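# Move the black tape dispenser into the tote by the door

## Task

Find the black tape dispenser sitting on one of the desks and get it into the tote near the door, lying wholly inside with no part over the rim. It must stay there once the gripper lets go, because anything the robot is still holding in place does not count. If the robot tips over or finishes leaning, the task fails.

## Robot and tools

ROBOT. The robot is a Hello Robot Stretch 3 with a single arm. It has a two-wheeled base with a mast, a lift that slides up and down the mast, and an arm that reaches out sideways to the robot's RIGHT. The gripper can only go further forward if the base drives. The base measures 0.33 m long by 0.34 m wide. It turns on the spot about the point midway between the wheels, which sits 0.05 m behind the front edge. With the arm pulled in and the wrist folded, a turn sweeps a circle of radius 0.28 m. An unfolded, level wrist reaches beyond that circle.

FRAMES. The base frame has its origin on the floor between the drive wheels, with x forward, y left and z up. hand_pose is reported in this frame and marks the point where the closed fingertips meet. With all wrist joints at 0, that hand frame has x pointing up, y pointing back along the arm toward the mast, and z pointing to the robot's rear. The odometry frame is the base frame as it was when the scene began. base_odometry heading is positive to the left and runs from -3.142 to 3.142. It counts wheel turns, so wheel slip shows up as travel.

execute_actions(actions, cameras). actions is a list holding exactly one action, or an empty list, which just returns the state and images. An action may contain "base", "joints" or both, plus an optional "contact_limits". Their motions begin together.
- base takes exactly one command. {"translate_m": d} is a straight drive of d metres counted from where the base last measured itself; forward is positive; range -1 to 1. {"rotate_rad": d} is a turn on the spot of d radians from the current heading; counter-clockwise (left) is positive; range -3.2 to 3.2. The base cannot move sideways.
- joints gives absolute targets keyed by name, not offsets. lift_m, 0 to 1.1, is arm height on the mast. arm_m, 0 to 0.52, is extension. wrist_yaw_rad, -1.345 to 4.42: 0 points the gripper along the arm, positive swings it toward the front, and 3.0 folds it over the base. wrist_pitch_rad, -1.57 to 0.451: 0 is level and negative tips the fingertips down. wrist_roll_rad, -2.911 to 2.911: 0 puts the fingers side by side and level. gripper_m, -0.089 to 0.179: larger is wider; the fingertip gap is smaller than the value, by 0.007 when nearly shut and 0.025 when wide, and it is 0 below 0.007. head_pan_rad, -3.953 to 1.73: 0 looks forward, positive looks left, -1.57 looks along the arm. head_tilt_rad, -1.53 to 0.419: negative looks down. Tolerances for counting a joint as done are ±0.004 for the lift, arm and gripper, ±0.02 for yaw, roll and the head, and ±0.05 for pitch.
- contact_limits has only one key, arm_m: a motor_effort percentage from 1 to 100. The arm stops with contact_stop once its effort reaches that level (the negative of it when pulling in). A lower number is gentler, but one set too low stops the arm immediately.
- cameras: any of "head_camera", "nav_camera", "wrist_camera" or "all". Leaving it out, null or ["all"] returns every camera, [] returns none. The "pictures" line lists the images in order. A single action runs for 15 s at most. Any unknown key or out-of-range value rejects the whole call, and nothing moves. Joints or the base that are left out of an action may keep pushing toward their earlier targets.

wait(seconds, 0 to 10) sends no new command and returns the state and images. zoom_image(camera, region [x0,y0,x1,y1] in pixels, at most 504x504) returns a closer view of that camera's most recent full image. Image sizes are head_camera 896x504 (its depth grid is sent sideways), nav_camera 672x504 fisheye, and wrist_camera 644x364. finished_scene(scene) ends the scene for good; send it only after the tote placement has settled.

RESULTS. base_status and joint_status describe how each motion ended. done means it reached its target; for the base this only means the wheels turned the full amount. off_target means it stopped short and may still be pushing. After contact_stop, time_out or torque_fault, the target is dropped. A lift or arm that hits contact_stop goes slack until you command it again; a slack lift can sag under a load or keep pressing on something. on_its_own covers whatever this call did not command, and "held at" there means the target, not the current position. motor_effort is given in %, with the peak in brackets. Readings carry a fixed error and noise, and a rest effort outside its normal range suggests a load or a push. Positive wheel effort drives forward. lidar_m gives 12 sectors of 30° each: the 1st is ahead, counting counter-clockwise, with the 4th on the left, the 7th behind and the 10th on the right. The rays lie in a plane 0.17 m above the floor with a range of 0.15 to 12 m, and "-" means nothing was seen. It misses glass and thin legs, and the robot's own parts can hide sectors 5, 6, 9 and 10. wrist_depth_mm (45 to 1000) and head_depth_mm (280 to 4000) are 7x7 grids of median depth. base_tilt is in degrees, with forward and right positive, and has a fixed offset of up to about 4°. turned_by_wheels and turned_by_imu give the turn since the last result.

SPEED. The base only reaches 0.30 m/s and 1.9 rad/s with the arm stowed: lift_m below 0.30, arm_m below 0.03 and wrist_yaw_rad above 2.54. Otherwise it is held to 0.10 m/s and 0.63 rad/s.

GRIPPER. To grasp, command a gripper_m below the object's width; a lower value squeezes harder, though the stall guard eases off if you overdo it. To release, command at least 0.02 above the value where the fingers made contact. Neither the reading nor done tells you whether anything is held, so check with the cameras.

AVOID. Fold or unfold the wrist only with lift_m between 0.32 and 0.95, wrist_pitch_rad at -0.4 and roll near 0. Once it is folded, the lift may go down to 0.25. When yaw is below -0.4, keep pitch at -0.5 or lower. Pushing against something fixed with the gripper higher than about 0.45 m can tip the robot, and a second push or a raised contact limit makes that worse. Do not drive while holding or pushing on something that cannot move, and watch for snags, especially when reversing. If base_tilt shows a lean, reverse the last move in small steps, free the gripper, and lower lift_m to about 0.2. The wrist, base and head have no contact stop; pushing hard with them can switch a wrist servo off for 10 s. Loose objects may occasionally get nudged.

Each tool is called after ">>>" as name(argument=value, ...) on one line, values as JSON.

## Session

>>> execute_actions(actions=[])

Scene clock: 0.00 s.
base_odometry: x=+0.000 y=+0.000 heading=+0.000 (m, m, rad; odometry frame)
turned_by_wheels: +0.000 (rad since the last result)
turned_by_imu: +0.000 (rad since the last result)
base_tilt: forward=-0.3 right=+0.4 (deg)
lidar_m: 1.04 1.17 1.85 1.85 0.83 0.69 0.69 0.78 1.28 1.67 1.24 1.04
head_depth_mm: 955 954 951 950 946 949 945 / 973 965 967 964 964 962 962 / 983 989 985 985 987 985 979 / 1001 1010 1005 999 1000 1001 998 / 1027 1007 1003 1013 1015 1012 1014 / 1043 1025 1016 1022 1037 1030 1031 / 1066 1045 1040 1039 1056 1058 1056
base_status: not commanded
joint_positions: lift_m=+0.385 arm_m=+0.000 wrist_yaw_rad=+2.811 wrist_pitch_rad=-0.358 wrist_roll_rad=+0.006 gripper_m=+0.037 head_pan_rad=+0.005 head_tilt_rad=-0.007
joint_status: not commanded
motor_effort: left_wheel=+1 right_wheel=+0 lift_m=+34 arm_m=+0 wrist_yaw_rad=+0 wrist_pitch_rad=+6 wrist_roll_rad=+0 gripper_m=-1 head_pan_rad=-1 head_tilt_rad=+2 (%)
hand_pose: x=+0.0538 y=+0.0744 z=+0.4109 quat_wxyz=(+0.239, +0.709, +0.010, +0.664) (m; base frame)
wrist_depth_mm: - - - - - - - / - - - - - - - / - - - - - - - / - 916 948 975 - - - / - 747 794 772 805 814 832 / 612 646 - 643 663 678 684 / 529 - 550 558 567 575 584
pictures: head_camera (sideways: a quarter turn clockwise sets it upright), nav_camera (sideways: a quarter turn counterclockwise sets it upright), wrist_camera
Images, in order (width x height): head_camera 896x504, nav_camera 672x504, wrist_camera 644x364.

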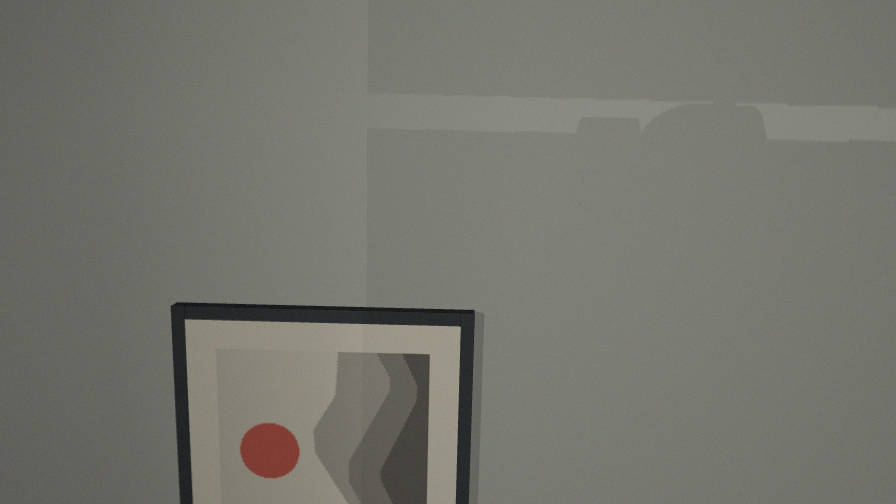

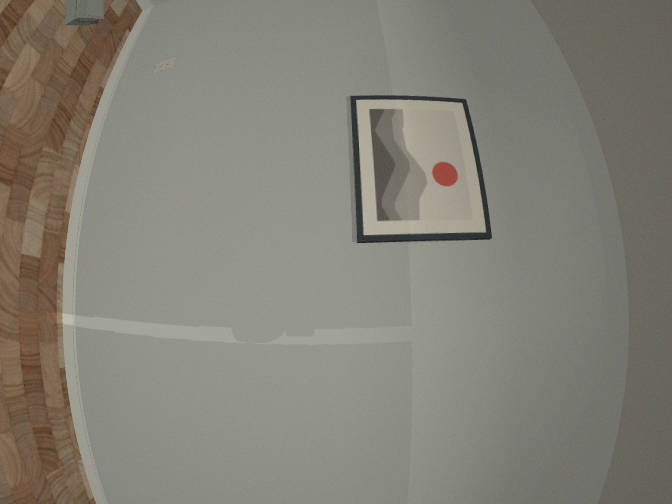

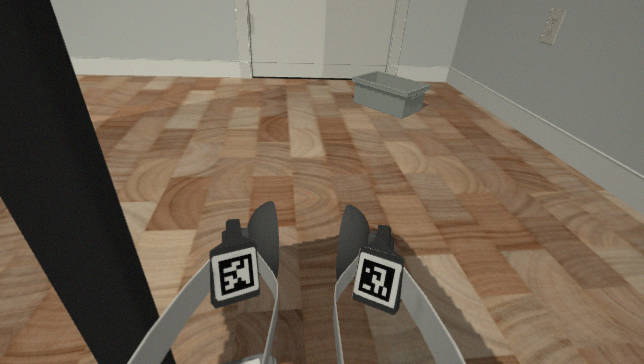

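Tote is to the left.

>>> execute_actions(actions=[{"joints":{"head_pan_rad":-1.5,"head_tilt_rad":-0.5}}], cameras=["head_camera","nav_camera"])

>>> execute_actions(actions=[{"joints":{"head_pan_rad":-3.1,"head_tilt_rad":-0.5}}], cameras=["head_camera","nav_camera"])

>>> execute_actions(actions=[{"joints":{"head_pan_rad":1.5,"head_tilt_rad":-0.5}}], cameras=["head_camera","nav_camera"])

Scene clock: 1.73 s.
base_odometry: x=+0.000 y=+0.000 heading=+0.000 (m, m, rad; odometry frame)
turned_by_wheels: +0.000 (rad since the last result)
turned_by_imu: +0.000 (rad since the last result)
base_tilt: forward=-0.4 right=+0.5 (deg)
lidar_m: 1.04 1.17 1.85 1.84 0.82 0.69 0.69 0.78 1.29 1.68 1.24 1.04
head_depth_mm: 1558 1641 1775 1837 1928 1648 1359 / 1588 1659 1797 1979 1919 1635 1348 / 1623 1724 1862 2007 1944 1636 1351 / 1663 1761 1882 2075 1981 1618 1341 / 1702 1828 2005 2165 1998 1612 1341 / 1743 1878 2074 2257 2018 1597 1331 / 1681 1776 1870 1991 1928 1594 1322
base_status: not commanded
joint_positions: lift_m=+0.385 arm_m=+0.000 wrist_yaw_rad=+2.811 wrist_pitch_rad=-0.358 wrist_roll_rad=+0.006 gripper_m=+0.037 head_pan_rad=-1.493 head_tilt_rad=-0.494
joint_status: all done
motor_effort: left_wheel=+1(1) right_wheel=+0(0) lift_m=+33(34) arm_m=+0(0) wrist_yaw_rad=+0(0) wrist_pitch_rad=+5(6) wrist_roll_rad=+1(0) gripper_m=+1(0) head_pan_rad=-2(37) head_tilt_rad=-3(27) (%)
hand_pose: x=+0.0538 y=+0.0744 z=+0.4109 quat_wxyz=(+0.239, +0.709, +0.010, +0.664) (m; base frame)
wrist_depth_mm: - - - - - - - / - - - - - - - / - - - - - - - / - 926 954 980 - - - / - 759 785 772 810 800 825 / 608 650 - 651 668 671 685 / 530 - 548 558 565 570 579
pictures: head_camera (sideways: a quarter turn clockwise sets it upright), nav_camera (sideways: a quarter turn counterclockwise sets it upright)
Images, in order (width x height): head_camera 896x504, nav_camera 672x504.

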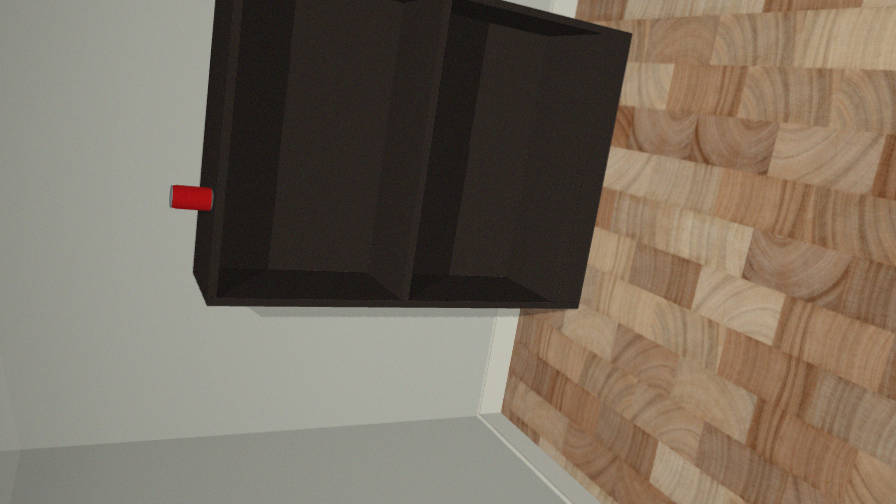

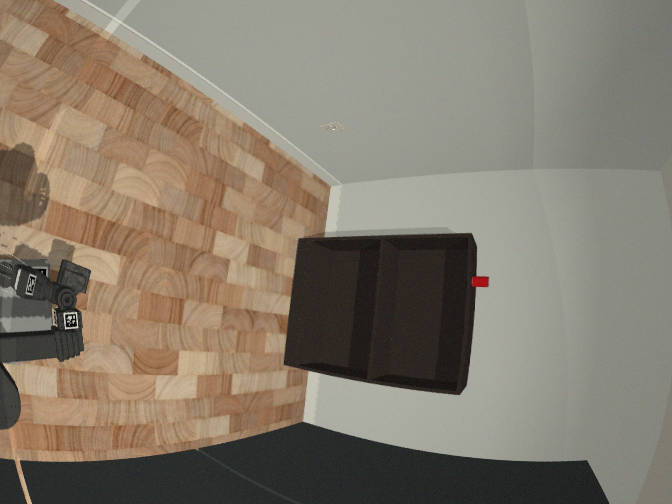

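Scene clock: 3.10 s.
base_odometry: x=+0.000 y=+0.000 heading=+0.000 (m, m, rad; odometry frame)
turned_by_wheels: +0.000 (rad since the last result)
turned_by_imu: +0.000 (rad since the last result)
base_tilt: forward=-0.3 right=+0.4 (deg)
lidar_m: 1.04 1.17 1.85 1.84 0.83 0.70 0.69 0.78 1.28 1.67 1.24 1.04
head_depth_mm: 553 593 641 698 766 846 947 / 575 621 670 731 793 875 985 / 576 621 670 734 822 920 1039 / 586 633 691 752 836 932 1060 / 600 649 706 776 858 968 1099 / 613 665 725 800 885 995 1149 / 627 680 744 821 916 1037 1203
base_status: not commanded
joint_positions: lift_m=+0.385 arm_m=+0.000 wrist_yaw_rad=+2.811 wrist_pitch_rad=-0.358 wrist_roll_rad=+0.006 gripper_m=+0.037 head_pan_rad=-3.093 head_tilt_rad=-0.494
joint_status: all done
motor_effort: left_wheel=+1(1) right_wheel=+0(0) lift_m=+33(34) arm_m=+0(1) wrist_yaw_rad=+0(0) wrist_pitch_rad=+6(6) wrist_roll_rad=+0(1) gripper_m=+2(0) head_pan_rad=-3(36) head_tilt_rad=-3(3) (%)
hand_pose: x=+0.0538 y=+0.0744 z=+0.4109 quat_wxyz=(+0.239, +0.709, +0.010, +0.664) (m; base frame)
wrist_depth_mm: - - - - - - - / - - - - - - - / - - - - - - - / - 931 954 983 - - 994 / - 768 798 777 803 802 835 / 613 641 - 654 665 672 695 / 525 - 544 555 568 573 585
pictures: head_camera (sideways: a quarter turn clockwise sets it upright), nav_camera (sideways: a quarter turn counterclockwise sets it upright)
Images, in order (width x height): head_camera 896x504, nav_camera 672x504.

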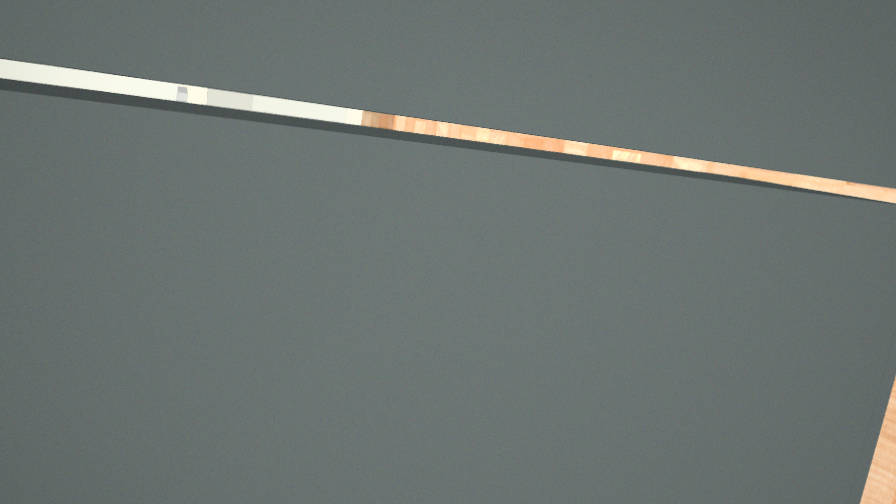

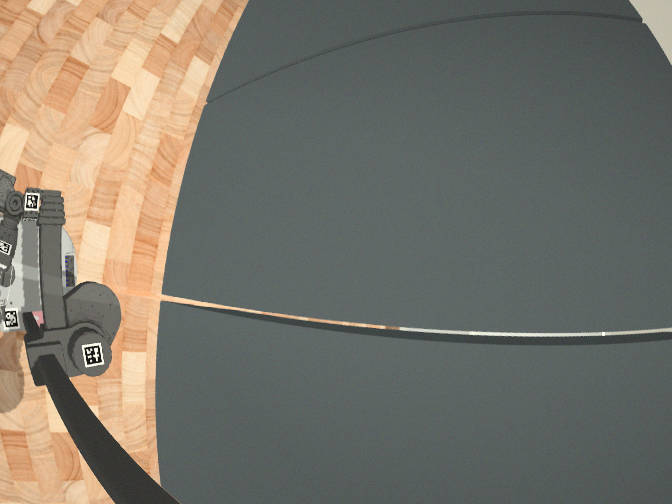

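Scene clock: 5.80 s.
base_odometry: x=+0.000 y=+0.000 heading=+0.000 (m, m, rad; odometry frame)
turned_by_wheels: +0.000 (rad since the last result)
turned_by_imu: +0.000 (rad since the last result)
base_tilt: forward=-0.4 right=+0.5 (deg)
lidar_m: 1.04 1.17 1.86 1.84 0.83 0.70 0.69 0.78 1.28 1.68 1.24 1.04
head_depth_mm: 1535 1651 1792 1959 2058 1640 1351 / 1536 1669 1796 1968 2069 1637 1354 / 1556 1676 1855 2021 2064 1629 1349 / 1582 1702 1854 2035 2036 1629 1344 / 1597 1732 1866 2074 2036 1624 1337 / 1618 1751 1908 2114 2019 1594 1328 / 1627 1780 1941 2110 1999 1595 1329
base_status: not commanded
joint_positions: lift_m=+0.385 arm_m=+0.000 wrist_yaw_rad=+2.811 wrist_pitch_rad=-0.358 wrist_roll_rad=+0.006 gripper_m=+0.037 head_pan_rad=+1.493 head_tilt_rad=-0.494
joint_status: all done
motor_effort: left_wheel=+1(1) right_wheel=+0(0) lift_m=+34(34) arm_m=+0(0) wrist_yaw_rad=+0(0) wrist_pitch_rad=+5(6) wrist_roll_rad=+0(1) gripper_m=+1(0) head_pan_rad=+3(37) head_tilt_rad=-3(3) (%)
hand_pose: x=+0.0538 y=+0.0744 z=+0.4109 quat_wxyz=(+0.239, +0.709, +0.010, +0.664) (m; base frame)
wrist_depth_mm: - - - - - - - / - - - - - - - / - - - - - - - / - 932 951 961 - - 995 / - 752 788 763 801 826 838 / 613 644 - 646 672 668 688 / 528 - 556 555 560 577 583
pictures: head_camera (sideways: a quarter turn clockwise sets it upright), nav_camera (sideways: a quarter turn counterclockwise sets it upright)
Images, in order (width x height): head_camera 896x504, nav_camera 672x504.

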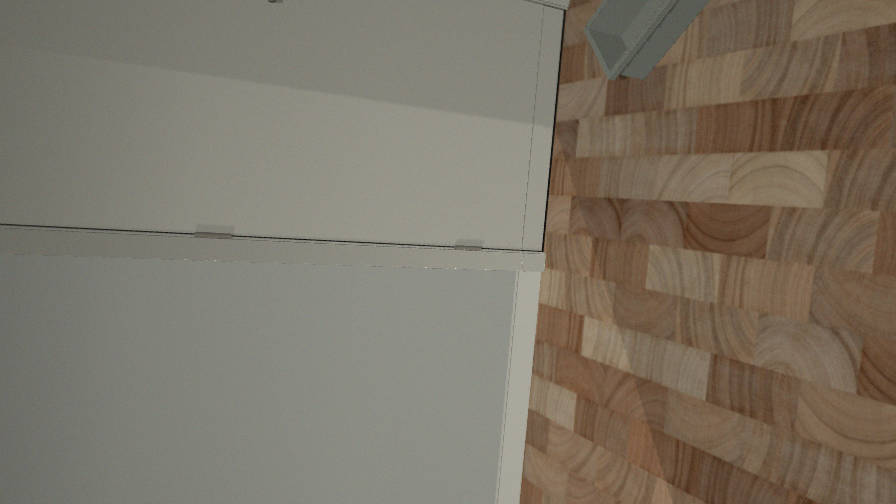

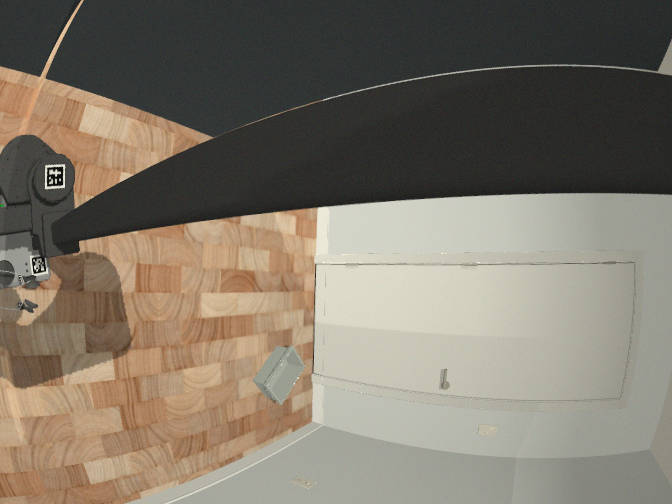

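>>> execute_actions(actions=[{"base":{"rotate_rad":1.31},"joints":{"lift_m":0.27,"head_pan_rad":0.8,"head_tilt_rad":-0.6}}], cameras=[])

>>> execute_actions(actions=[{"base":{"translate_m":1.0}}], cameras=["nav_camera"])

Scene clock: 8.90 s.
base_odometry: x=+0.000 y=+0.000 heading=+1.310 (m, m, rad; odometry frame)
turned_by_wheels: +1.310 (rad since the last result)
turned_by_imu: +1.318 (rad since the last result)
base_tilt: forward=-0.4 right=+0.5 (deg)
lidar_m: 1.84 1.05 0.73 0.69 0.71 0.93 1.61 1.57 1.09 1.04 1.06 1.40
head_depth_mm: 1695 1824 1983 2123 1861 1514 1276 / 1806 1944 2122 2263 1846 1509 1270 / 1918 2126 2321 2341 1847 1492 1268 / 884 976 1091 1243 1468 1490 1261 / 798 875 967 1078 1230 1395 1258 / 726 786 871 964 1072 1221 1242 / 668 721 786 858 949 1060 1179
base_status: done
joint_positions: lift_m=+0.270 arm_m=+0.000 wrist_yaw_rad=+2.811 wrist_pitch_rad=-0.358 wrist_roll_rad=+0.006 gripper_m=+0.037 head_pan_rad=+0.807 head_tilt_rad=-0.593
joint_status: all done
motor_effort: left_wheel=-4(13) right_wheel=+2(7) lift_m=+26(29) arm_m=+0(0) wrist_yaw_rad=+1(0) wrist_pitch_rad=+6(5) wrist_roll_rad=+0(0) gripper_m=+0(0) head_pan_rad=-3(34) head_tilt_rad=-3(10) (%)
hand_pose: x=+0.0538 y=+0.0744 z=+0.2965 quat_wxyz=(+0.239, +0.709, +0.010, +0.664) (m; base frame)
wrist_depth_mm: 572 605 665 725 825 929 - / - 651 720 807 906 - - / - 703 770 878 962 - - / - 721 741 763 781 805 819 / - 587 616 613 632 640 645 / 480 508 - 507 522 525 534 / - - - 435 443 448 455
pictures: none
No camera images: the call's "cameras" was empty. Leave "cameras" out to get every camera's image.

Scene clock: 13.83 s.
base_odometry: x=+0.258 y=+0.966 heading=+1.310 (m, m, rad; odometry frame)
turned_by_wheels: +0.000 (rad since the last result)
turned_by_imu: +0.004 (rad since the last result)
base_tilt: forward=-0.4 right=+0.5 (deg)
lidar_m: 0.86 0.87 1.19 0.76 0.77 1.01 2.44 1.48 1.04 0.98 1.01 0.91
head_depth_mm: 783 840 906 985 1062 1158 1243 / 838 900 982 1069 1180 1313 1271 / 901 975 1072 1175 1309 1432 1265 / 975 1066 1173 1306 1473 1484 1253 / 1066 1171 1296 1459 1653 1482 1253 / 1159 1290 1451 1666 1756 1473 1247 / 1282 1453 1655 1923 1780 1459 1243
base_status: done
joint_positions: lift_m=+0.270 arm_m=+0.000 wrist_yaw_rad=+2.811 wrist_pitch_rad=-0.358 wrist_roll_rad=+0.006 gripper_m=+0.037 head_pan_rad=+0.807 head_tilt_rad=-0.593
joint_status: not commanded
motor_effort: left_wheel=-4(11) right_wheel=+2(6) lift_m=+27(27) arm_m=+0(1) wrist_yaw_rad=+0(1) wrist_pitch_rad=+6(6) wrist_roll_rad=+0(1) gripper_m=-1(0) head_pan_rad=-4(3) head_tilt_rad=-3(3) (%)
hand_pose: x=+0.0538 y=+0.0744 z=+0.2965 quat_wxyz=(+0.239, +0.709, +0.010, +0.664) (m; base frame)
wrist_depth_mm: 607 849 - - - 920 729 / - 730 - - - 969 754 / - 760 974 - - 947 759 / - 728 730 759 775 802 744 / - 582 609 609 626 636 651 / 474 508 - 510 520 524 535 / - - - 434 436 447 457
pictures: nav_camera (sideways: a quarter turn counterclockwise sets it upright)
Images, in order (width x height): nav_camera 672x504.

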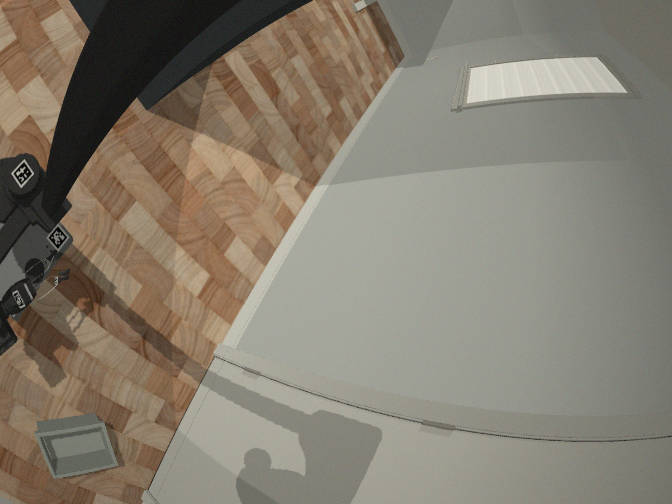

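>>> execute_actions(actions=[{"base":{"translate_m":0.3}}], cameras=[])

>>> execute_actions(actions=[{"base":{"rotate_rad":1.57},"joints":{"head_pan_rad":0.3,"head_tilt_rad":-0.5}}], cameras=["nav_camera"])

>>> execute_actions(actions=[{"base":{"translate_m":1.0}}], cameras=[])

>>> execute_actions(actions=[{"base":{"translate_m":0.6},"joints":{"head_pan_rad":0.5}}], cameras=["nav_camera","head_camera"])

Scene clock: 17.03 s.
base_odometry: x=+0.336 y=+1.256 heading=+1.309 (m, m, rad; odometry frame)
turned_by_wheels: +0.000 (rad since the last result)
turned_by_imu: +0.001 (rad since the last result)
base_tilt: forward=-0.4 right=+0.5 (deg)
lidar_m: 0.57 0.58 0.79 1.90 0.92 1.03 2.50 1.46 1.02 0.97 0.83 0.59
head_depth_mm: 504 523 552 606 669 741 828 / 541 585 634 684 731 814 922 / 581 631 692 760 847 950 1075 / 630 687 758 848 950 1096 1206 / 687 756 842 945 1086 1269 1257 / 753 839 945 1080 1265 1401 1254 / 835 938 1078 1256 1505 1464 1241
base_status: done
joint_positions: lift_m=+0.270 arm_m=+0.000 wrist_yaw_rad=+2.811 wrist_pitch_rad=-0.358 wrist_roll_rad=+0.006 gripper_m=+0.037 head_pan_rad=+0.807 head_tilt_rad=-0.593
joint_status: not commanded
motor_effort: left_wheel=-5(12) right_wheel=+3(9) lift_m=+27(27) arm_m=-1(0) wrist_yaw_rad=+1(1) wrist_pitch_rad=+6(6) wrist_roll_rad=+1(0) gripper_m=+0(1) head_pan_rad=-2(4) head_tilt_rad=-3(3) (%)
hand_pose: x=+0.0538 y=+0.0744 z=+0.2965 quat_wxyz=(+0.239, +0.709, +0.010, +0.664) (m; base frame)
wrist_depth_mm: - - - - 858 611 476 / - - - - 902 629 464 / - 934 994 - 904 649 473 / - 725 738 760 789 662 497 / - 586 612 608 629 611 507 / 483 507 - 505 523 526 504 / - - - 431 441 451 458
pictures: none
No camera images: the call's "cameras" was empty. Leave "cameras" out to get every camera's image.

Scene clock: 19.23 s.
base_odometry: x=+0.336 y=+1.256 heading=+2.879 (m, m, rad; odometry frame)
turned_by_wheels: +1.570 (rad since the last result)
turned_by_imu: +1.579 (rad since the last result)
base_tilt: forward=-0.4 right=+0.4 (deg)
lidar_m: 1.82 0.86 1.02 2.39 1.47 1.03 0.97 0.89 0.60 0.57 0.58 0.78
head_depth_mm: 3111 3403 3599 2775 2055 1621 1351 / 3166 3449 3671 2758 2040 1628 1344 / 3219 3488 3594 2708 2013 1610 1338 / 3290 3544 3726 2667 2005 1599 1329 / 3242 3292 3481 2449 1524 1535 1323 / 825 878 938 995 1072 1168 1256 / 688 743 805 888 998 1132 1258
base_status: done
joint_positions: lift_m=+0.270 arm_m=+0.000 wrist_yaw_rad=+2.811 wrist_pitch_rad=-0.358 wrist_roll_rad=+0.006 gripper_m=+0.037 head_pan_rad=+0.307 head_tilt_rad=-0.507
joint_status: all done
motor_effort: left_wheel=-4(14) right_wheel=+2(10) lift_m=+27(27) arm_m=-1(1) wrist_yaw_rad=+1(0) wrist_pitch_rad=+6(6) wrist_roll_rad=+1(0) gripper_m=+1(1) head_pan_rad=-3(28) head_tilt_rad=+3(12) (%)
hand_pose: x=+0.0538 y=+0.0743 z=+0.2965 quat_wxyz=(+0.239, +0.709, +0.010, +0.664) (m; base frame)
wrist_depth_mm: - - - - - 797 647 / - - - - - 812 703 / - 951 970 - - 858 811 / - 729 744 759 774 801 817 / - 588 611 614 630 635 652 / 484 506 - 506 520 530 538 / - - - 438 440 448 458
pictures: nav_camera (sideways: a quarter turn counterclockwise sets it upright)
Images, in order (width x height): nav_camera 672x504.

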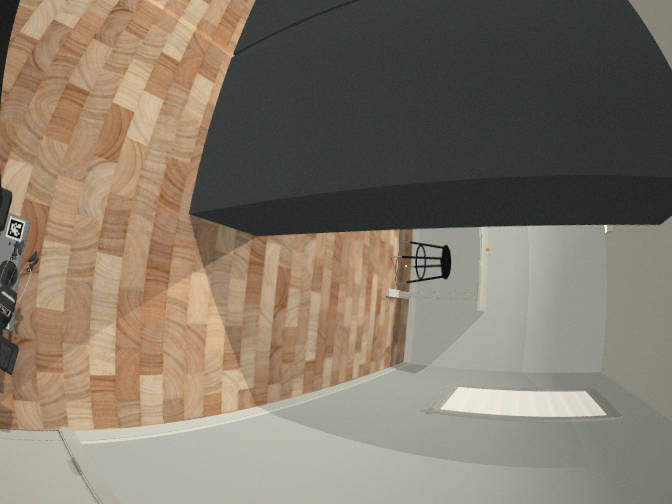

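Scene clock: 24.17 s.
base_odometry: x=-0.630 y=+1.515 heading=+2.879 (m, m, rad; odometry frame)
turned_by_wheels: +0.000 (rad since the last result)
turned_by_imu: +0.004 (rad since the last result)
base_tilt: forward=-0.4 right=+0.5 (deg)
lidar_m: 1.64 2.63 0.47 0.44 0.45 2.06 1.95 0.79 0.55 0.52 0.53 0.70
head_depth_mm: 2297 2450 2696 2794 2060 1637 1349 / 2340 2557 2740 2776 2037 1617 1347 / 2392 2520 2768 2616 2014 1596 1330 / 2442 2565 2788 2699 1999 1599 1331 / 2489 2614 2869 2667 2004 1592 1313 / 2529 2676 2991 2637 1993 1588 1308 / 2558 2718 3074 2610 1972 1578 1309
base_status: done
joint_positions: lift_m=+0.270 arm_m=+0.000 wrist_yaw_rad=+2.811 wrist_pitch_rad=-0.358 wrist_roll_rad=+0.006 gripper_m=+0.037 head_pan_rad=+0.307 head_tilt_rad=-0.506
joint_status: not commanded
motor_effort: left_wheel=-4(11) right_wheel=+3(7) lift_m=+26(27) arm_m=-1(1) wrist_yaw_rad=+0(0) wrist_pitch_rad=+6(6) wrist_roll_rad=+0(1) gripper_m=+1(0) head_pan_rad=-3(4) head_tilt_rad=+2(3) (%)
hand_pose: x=+0.0538 y=+0.0743 z=+0.2965 quat_wxyz=(+0.239, +0.709, +0.010, +0.664) (m; base frame)
wrist_depth_mm: 372 400 437 484 - - - / - 426 470 533 - - - / - 458 510 589 - - - / - 504 559 646 781 803 830 / - 544 584 609 625 637 648 / 480 505 - 508 522 526 535 / - - - 436 443 448 453
pictures: none
No camera images: the call's "cameras" was empty. Leave "cameras" out to get every camera's image.

Scene clock: 27.73 s.
base_odometry: x=-1.209 y=+1.671 heading=+2.879 (m, m, rad; odometry frame)
turned_by_wheels: +0.000 (rad since the last result)
turned_by_imu: +0.002 (rad since the last result)
base_tilt: forward=-0.3 right=+0.4 (deg)
lidar_m: 1.53 1.98 2.34 2.32 0.60 0.64 2.48 0.73 0.51 0.48 0.49 0.65
head_depth_mm: 1827 1943 2105 2271 2047 1628 1345 / 1898 1977 1826 2348 2043 1628 1338 / 1954 2067 2290 2430 2006 1609 1338 / 2047 2115 2321 2469 2004 1592 1331 / 2117 2208 2496 2584 1988 1594 1323 / 2200 2233 2647 2655 1989 1585 1307 / 2303 2370 2661 2450 1967 1575 1304
base_status: done
joint_positions: lift_m=+0.270 arm_m=+0.000 wrist_yaw_rad=+2.811 wrist_pitch_rad=-0.358 wrist_roll_rad=+0.006 gripper_m=+0.037 head_pan_rad=+0.493 head_tilt_rad=-0.506
joint_status: all done
motor_effort: left_wheel=-4(10) right_wheel=+2(7) lift_m=+27(27) arm_m=-1(1) wrist_yaw_rad=+0(1) wrist_pitch_rad=+6(6) wrist_roll_rad=+0(1) gripper_m=-2(0) head_pan_rad=+5(20) head_tilt_rad=+2(3) (%)
hand_pose: x=+0.0538 y=+0.0743 z=+0.2965 quat_wxyz=(+0.239, +0.709, +0.010, +0.664) (m; base frame)
wrist_depth_mm: - - - - - - - / - - - - - - - / - 949 974 - - - - / - 722 743 765 778 799 835 / - 584 617 603 626 638 654 / 480 508 - 505 523 526 532 / - - - 436 441 448 456
pictures: head_camera (sideways: a quarter turn clockwise sets it upright), nav_camera (sideways: a quarter turn counterclockwise sets it upright)
Images, in order (width x height): head_camera 896x504, nav_camera 672x504.

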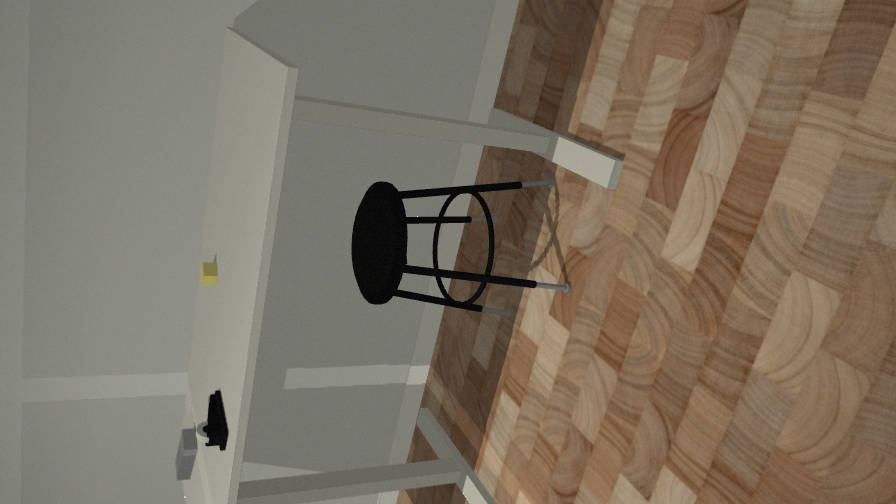

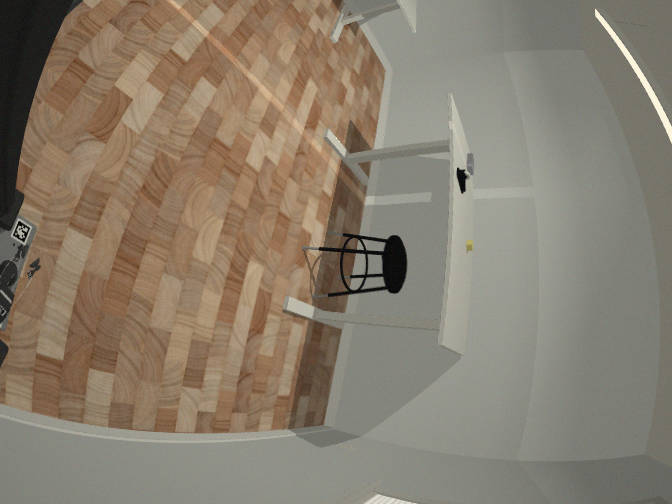

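>>> execute_actions(actions=[{"base":{"translate_m":1.0}}], cameras=[])

>>> execute_actions(actions=[{"base":{"rotate_rad":1.57},"joints":{"head_pan_rad":-0.7,"head_tilt_rad":-0.7}}], cameras=["nav_camera","head_camera"])

Scene clock: 32.97 s.
base_odometry: x=-2.175 y=+1.931 heading=+2.879 (m, m, rad; odometry frame)
turned_by_wheels: +0.000 (rad since the last result)
turned_by_imu: +0.004 (rad since the last result)
base_tilt: forward=-0.4 right=+0.5 (deg)
lidar_m: 1.23 0.86 0.94 2.88 2.02 1.45 1.74 0.64 0.45 0.43 0.44 0.57
head_depth_mm: 992 1063 1144 1251 1362 1491 1341 / 1031 1105 1192 1303 1428 1532 1341 / 1067 1149 1190 1361 1498 1589 1333 / 1112 1197 1109 806 1555 1523 1325 / 1162 1251 1093 720 1034 1504 1286 / 1204 1319 1080 714 1139 1530 1320 / 1261 1372 1063 707 1083 1573 1315
base_status: done
joint_positions: lift_m=+0.270 arm_m=+0.000 wrist_yaw_rad=+2.811 wrist_pitch_rad=-0.358 wrist_roll_rad=+0.006 gripper_m=+0.037 head_pan_rad=+0.493 head_tilt_rad=-0.506
joint_status: not commanded
motor_effort: left_wheel=-4(12) right_wheel=+2(6) lift_m=+27(27) arm_m=+0(1) wrist_yaw_rad=+0(0) wrist_pitch_rad=+6(6) wrist_roll_rad=+0(1) gripper_m=+1(0) head_pan_rad=+4(3) head_tilt_rad=+3(2) (%)
hand_pose: x=+0.0538 y=+0.0743 z=+0.2965 quat_wxyz=(+0.239, +0.709, +0.010, +0.664) (m; base frame)
wrist_depth_mm: - - - - - - 644 / - - - - - - 711 / - 934 988 - - - 921 / - 720 748 754 775 752 805 / - 587 611 608 627 627 652 / 478 513 - 510 517 527 534 / - - - 434 441 452 456
pictures: none
No camera images: the call's "cameras" was empty. Leave "cameras" out to get every camera's image.

Scene clock: 35.17 s.
base_odometry: x=-2.175 y=+1.931 heading=-1.835 (m, m, rad; odometry frame)
turned_by_wheels: +1.570 (rad since the last result)
turned_by_imu: +1.579 (rad since the last result)
base_tilt: forward=-0.3 right=+0.4 (deg)
lidar_m: 2.87 2.70 1.45 1.66 0.65 0.45 0.43 0.44 0.57 1.22 0.86 0.93
head_depth_mm: 1158 1047 720 1426 1598 1419 1219 / 1238 1024 712 609 1240 1371 1217 / 1346 1013 705 1203 1578 1362 1206 / 1436 999 701 1200 1652 1397 1202 / 1553 982 792 1268 1598 1382 1194 / 1672 968 2315 2018 1632 1383 1188 / 1489 963 2277 1985 1627 1369 1190
base_status: done
joint_positions: lift_m=+0.270 arm_m=+0.000 wrist_yaw_rad=+2.811 wrist_pitch_rad=-0.358 wrist_roll_rad=+0.006 gripper_m=+0.037 head_pan_rad=-0.693 head_tilt_rad=-0.691
joint_status: all done
motor_effort: left_wheel=-3(14) right_wheel=+3(8) lift_m=+27(27) arm_m=-1(1) wrist_yaw_rad=+1(0) wrist_pitch_rad=+6(6) wrist_roll_rad=+0(0) gripper_m=+1(1) head_pan_rad=-3(37) head_tilt_rad=-4(19) (%)
hand_pose: x=+0.0538 y=+0.0743 z=+0.2965 quat_wxyz=(+0.239, +0.709, +0.010, +0.664) (m; base frame)
wrist_depth_mm: - - - - - - - / - - - - - - - / - 932 989 - - - - / - 723 740 758 780 805 826 / - 589 623 614 635 638 646 / 478 507 - 503 522 529 535 / - - - 434 443 448 456
pictures: head_camera (sideways: a quarter turn clockwise sets it upright), nav_camera (sideways: a quarter turn counterclockwise sets it upright)
Images, in order (width x height): head_camera 896x504, nav_camera 672x504.

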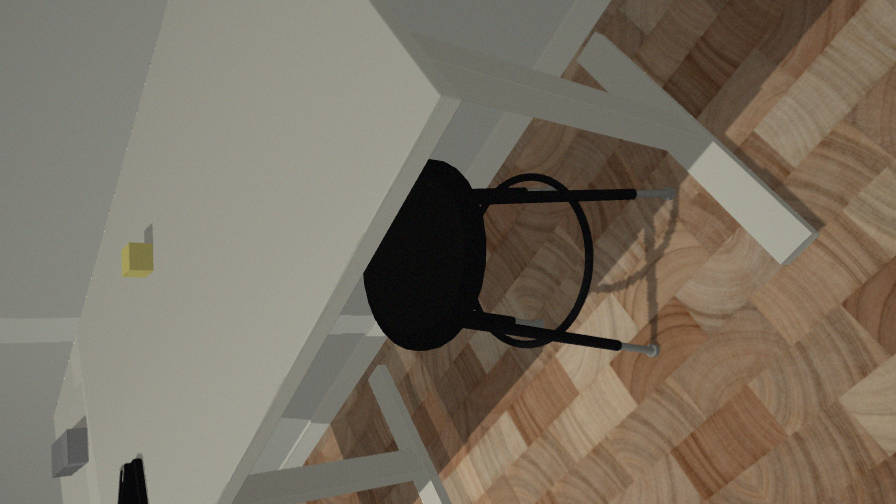

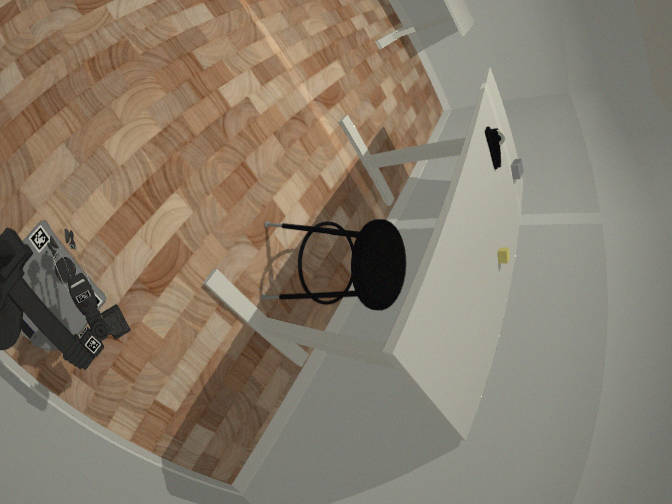

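>>> execute_actions(actions=[{"base":{"translate_m":1.0},"joints":{"head_pan_rad":-1.0,"head_tilt_rad":-0.6}}], cameras=["head_camera"])

Scene clock: 40.37 s.
base_odometry: x=-2.436 y=+0.966 heading=-1.835 (m, m, rad; odometry frame)
turned_by_wheels: +0.000 (rad since the last result)
turned_by_imu: +0.004 (rad since the last result)
base_tilt: forward=-0.4 right=+0.5 (deg)
lidar_m: 1.88 2.19 1.49 1.48 1.59 1.49 1.41 1.44 0.54 0.72 0.94 0.93
head_depth_mm: 961 1043 879 627 488 1431 1220 / 998 1093 864 614 484 1466 1261 / 1053 1134 855 552 497 1494 1256 / 1094 1178 845 586 525 1474 1254 / 1155 1226 833 604 1646 1472 1246 / 1219 1306 824 600 1227 1387 1243 / 1283 1413 814 598 1754 1454 1207
base_status: done
joint_positions: lift_m=+0.270 arm_m=+0.000 wrist_yaw_rad=+2.811 wrist_pitch_rad=-0.358 wrist_roll_rad=+0.006 gripper_m=+0.037 head_pan_rad=-0.993 head_tilt_rad=-0.606
joint_status: all done
motor_effort: left_wheel=-4(11) right_wheel=+2(6) lift_m=+27(27) arm_m=-1(1) wrist_yaw_rad=+0(0) wrist_pitch_rad=+6(6) wrist_roll_rad=+0(0) gripper_m=+0(1) head_pan_rad=-1(24) head_tilt_rad=+2(11) (%)
hand_pose: x=+0.0538 y=+0.0743 z=+0.2965 quat_wxyz=(+0.239, +0.709, +0.010, +0.664) (m; base frame)
wrist_depth_mm: - - - - - - - / - - - - - - - / - 955 987 - - - - / - 725 745 759 773 803 842 / - 585 615 606 631 644 649 / 479 507 - 505 518 530 535 / - - - 435 440 447 453
pictures: head_camera (sideways: a quarter turn clockwise sets it upright)
Images, in order (width x height): head_camera 896x504.

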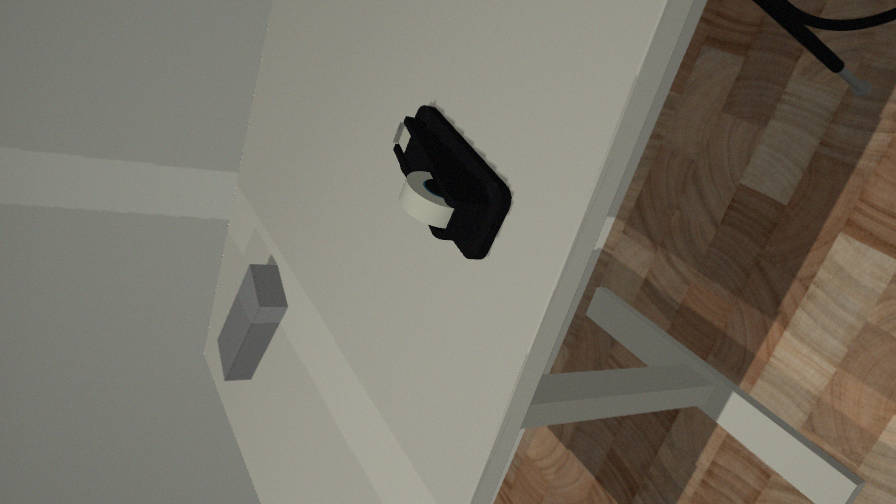

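>>> execute_actions(actions=[{"base":{"translate_m":-0.15},"joints":{"lift_m":0.95,"wrist_pitch_rad":-0.4}}], cameras=[])

>>> execute_actions(actions=[{"joints":{"wrist_yaw_rad":0.0,"gripper_m":0.13}}], cameras=[])

>>> execute_actions(actions=[{"base":{"translate_m":0.3},"joints":{"lift_m":1.06,"wrist_pitch_rad":-0.6,"wrist_yaw_rad":-0.5,"head_pan_rad":-1.4,"head_tilt_rad":-0.8}}])

Scene clock: 48.50 s.
base_odometry: x=-2.397 y=+1.111 heading=-1.835 (m, m, rad; odometry frame)
turned_by_wheels: +0.000 (rad since the last result)
turned_by_imu: -0.002 (rad since the last result)
base_tilt: forward=-0.4 right=+0.5 (deg)
lidar_m: 2.03 2.13 1.51 1.43 1.43 1.33 1.26 1.29 0.76 0.50 1.19 1.04
head_depth_mm: 965 1053 875 626 489 667 - / 1012 1098 861 622 485 1497 - / 1057 1141 854 616 512 1469 1255 / 1111 1185 845 610 528 1471 1254 / 1165 1232 829 597 1684 1469 1248 / 1225 1291 825 597 1741 1456 1239 / 1296 1387 813 617 1359 1419 1233
base_status: done
joint_positions: lift_m=+0.950 arm_m=+0.000 wrist_yaw_rad=+2.811 wrist_pitch_rad=-0.411 wrist_roll_rad=+0.006 gripper_m=+0.037 head_pan_rad=-0.993 head_tilt_rad=-0.606
joint_status: all done
motor_effort: left_wheel=-3(16) right_wheel=+2(3) lift_m=+40(42) arm_m=-1(1) wrist_yaw_rad=+1(0) wrist_pitch_rad=+5(4) wrist_roll_rad=+1(0) gripper_m=+0(1) head_pan_rad=-2(3) head_tilt_rad=+2(2) (%)
hand_pose: x=+0.0518 y=+0.0684 z=+0.9639 quat_wxyz=(+0.257, +0.708, +0.028, +0.657) (m; base frame)
wrist_depth_mm: - - - - - - - / - - - - - - - / - - - - - - - / - - - - - - - / - - - - - - - / - - - - - - - / - - - - - - -
pictures: none
No camera images: the call's "cameras" was empty. Leave "cameras" out to get every camera's image.

Scene clock: 51.13 s.
base_odometry: x=-2.397 y=+1.111 heading=-1.835 (m, m, rad; odometry frame)
turned_by_wheels: +0.000 (rad since the last result)
turned_by_imu: +0.000 (rad since the last result)
base_tilt: forward=-0.3 right=+0.4 (deg)
lidar_m: 2.03 2.14 1.51 1.43 1.43 1.34 1.26 1.29 0.76 0.51 1.19 1.05
head_depth_mm: 966 1048 880 628 504 833 1241 / 1007 1100 866 621 493 1452 1241 / 1063 1139 854 616 513 1482 1264 / 1106 1179 842 611 529 1476 1251 / 1161 1232 835 598 1693 1470 1253 / 1230 1293 825 598 1713 1457 1242 / 1291 1377 817 616 1372 1411 1238
base_status: not commanded
joint_positions: lift_m=+0.950 arm_m=+0.000 wrist_yaw_rad=+0.019 wrist_pitch_rad=-0.409 wrist_roll_rad=+0.005 gripper_m=+0.130 head_pan_rad=-0.993 head_tilt_rad=-0.606
joint_status: all done
on_its_own: wrist_yaw_rad is at rest, and its effort (-13) is outside its rest range (-12 to +12)
motor_effort: left_wheel=-1(3) right_wheel=-1(8) lift_m=+36(40) arm_m=+0(1) wrist_yaw_rad=-13(39) wrist_pitch_rad=+4(9) wrist_roll_rad=+1(3) gripper_m=-4(96) head_pan_rad=-3(3) head_tilt_rad=+2(2) (%)
hand_pose: x=-0.0172 y=-0.3701 z=+0.9647 quat_wxyz=(+0.692, +0.150, -0.692, -0.138) (m; base frame)
wrist_depth_mm: 573 603 565 699 757 842 874 / 366 378 396 415 439 465 490 / 269 276 285 297 307 318 333 / 213 218 224 230 236 243 250 / 179 185 186 190 194 199 204 / - - - 610 640 - - / - - - 588 910 - -
pictures: none
No camera images: the call's "cameras" was empty. Leave "cameras" out to get every camera's image.

Scene clock: 55.43 s.
base_odometry: x=-2.475 y=+0.821 heading=-1.835 (m, m, rad; odometry frame)
turned_by_wheels: +0.000 (rad since the last result)
turned_by_imu: +0.000 (rad since the last result)
base_tilt: forward=-0.4 right=+0.5 (deg)
lidar_m: 1.74 2.07 1.88 1.45 1.92 1.65 1.56 1.59 0.61 0.73 0.84 1.53
head_depth_mm: 940 - - - - 1310 1150 / 964 787 598 - - 1272 1171 / 970 776 590 493 - 1285 1166 / 982 768 532 476 1532 1317 1155 / 973 757 579 484 1512 1314 1153 / 980 746 576 479 1503 1305 1148 / 983 736 569 489 1458 1300 1141
base_status: done
joint_positions: lift_m=+1.060 arm_m=+0.000 wrist_yaw_rad=-0.499 wrist_pitch_rad=-0.609 wrist_roll_rad=+0.009 gripper_m=+0.130 head_pan_rad=-1.393 head_tilt_rad=-0.790
joint_status: all done
motor_effort: left_wheel=-4(6) right_wheel=+2(7) lift_m=+41(43) arm_m=+0(0) wrist_yaw_rad=-1(15) wrist_pitch_rad=+4(11) wrist_roll_rad=-1(5) gripper_m=+1(6) head_pan_rad=-3(29) head_tilt_rad=-5(19) (%)
hand_pose: x=-0.1155 y=-0.3170 z=+1.0322 quat_wxyz=(+0.598, +0.037, -0.709, -0.372) (m; base frame)
wrist_depth_mm: 499 518 531 552 575 601 649 / 401 410 423 434 452 461 499 / 335 343 351 360 365 394 - / 282 294 299 306 324 - - / 250 261 261 280 - - - / 227 - 245 - - - - / 204 225 - - - - -
pictures: head_camera (sideways: a quarter turn clockwise sets it upright), nav_camera (sideways: a quarter turn counterclockwise sets it upright), wrist_camera
Images, in order (width x height): head_camera 896x504, nav_camera 672x504, wrist_camera 644x364.

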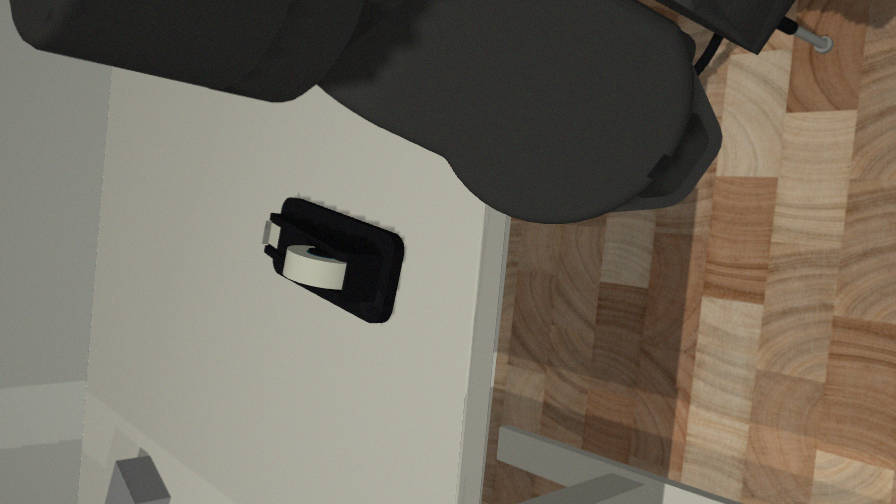

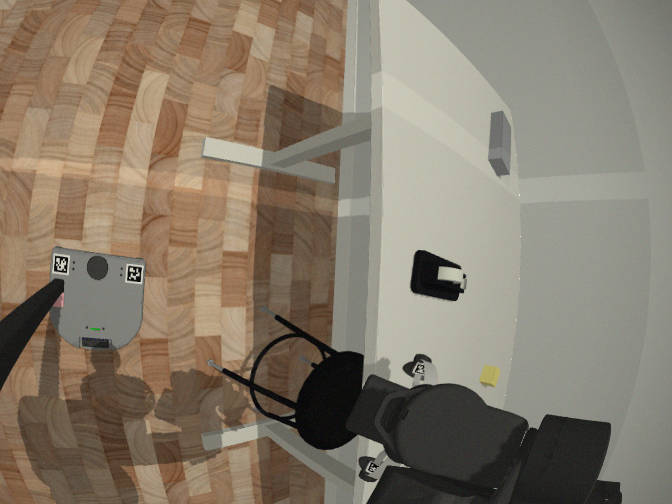

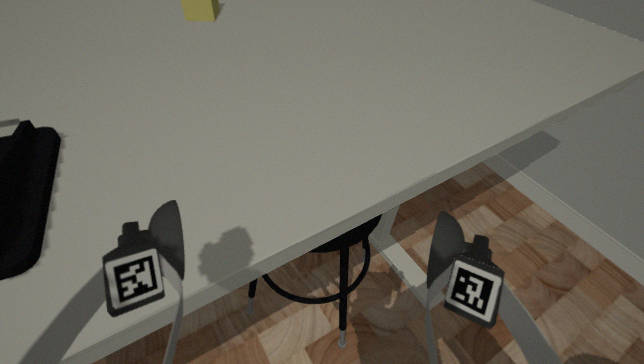

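>>> execute_actions(actions=[{"base":{"translate_m":0.17},"joints":{"wrist_yaw_rad":-0.35}}], cameras=["wrist_camera","head_camera"])

Scene clock: 58.57 s.
base_odometry: x=-2.520 y=+0.657 heading=-1.835 (m, m, rad; odometry frame)
turned_by_wheels: +0.000 (rad since the last result)
turned_by_imu: +0.000 (rad since the last result)
base_tilt: forward=-0.3 right=+0.4 (deg)
lidar_m: 1.56 1.93 1.77 1.44 1.92 1.83 1.73 0.72 0.72 1.14 0.74 1.52
head_depth_mm: 929 - - - - 1292 1177 / 963 787 597 - - 1269 1170 / 962 774 592 479 - 1300 1167 / 974 767 586 475 1533 1312 1159 / 967 753 581 470 1512 1313 1151 / 967 747 575 469 1421 1292 1149 / 983 738 571 477 1441 1295 1124
base_status: done
joint_positions: lift_m=+1.060 arm_m=+0.000 wrist_yaw_rad=-0.351 wrist_pitch_rad=-0.609 wrist_roll_rad=+0.009 gripper_m=+0.130 head_pan_rad=-1.393 head_tilt_rad=-0.790
joint_status: all done
motor_effort: left_wheel=-3(5) right_wheel=+2(5) lift_m=+41(41) arm_m=+0(0) wrist_yaw_rad=+1(2) wrist_pitch_rad=+3(4) wrist_roll_rad=-1(1) gripper_m=+1(1) head_pan_rad=-3(2) head_tilt_rad=-4(4) (%)
hand_pose: x=-0.0892 y=-0.3290 z=+1.0322 quat_wxyz=(+0.624, +0.089, -0.704, -0.327) (m; base frame)
wrist_depth_mm: 500 514 535 556 572 598 631 / 401 411 424 437 448 462 479 / 335 342 325 356 367 373 387 / 288 294 285 297 311 321 - / 251 261 261 266 278 - - / 227 - 232 - - - - / 202 210 - - - - -
pictures: head_camera (sideways: a quarter turn clockwise sets it upright), wrist_camera
Images, in order (width x height): head_camera 896x504, wrist_camera 644x364.

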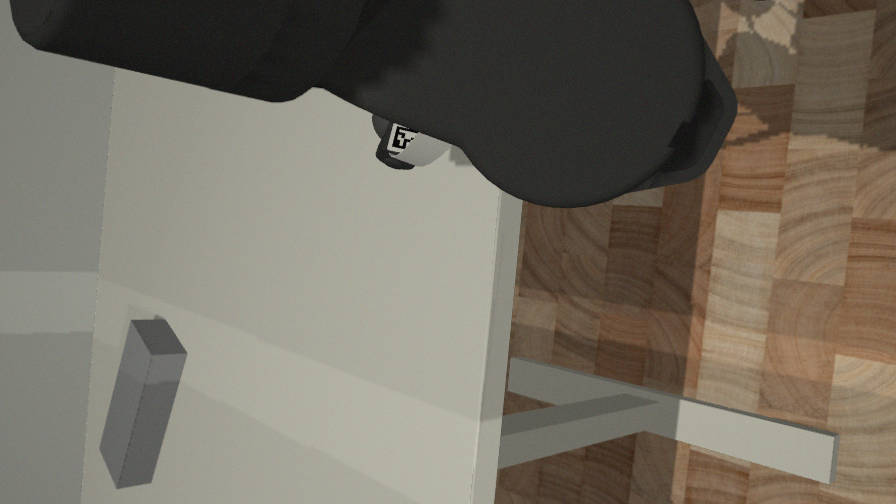

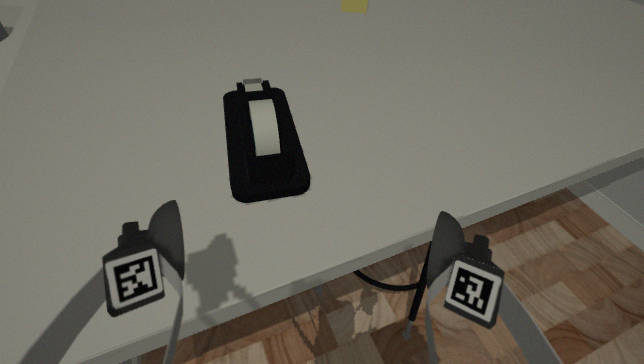

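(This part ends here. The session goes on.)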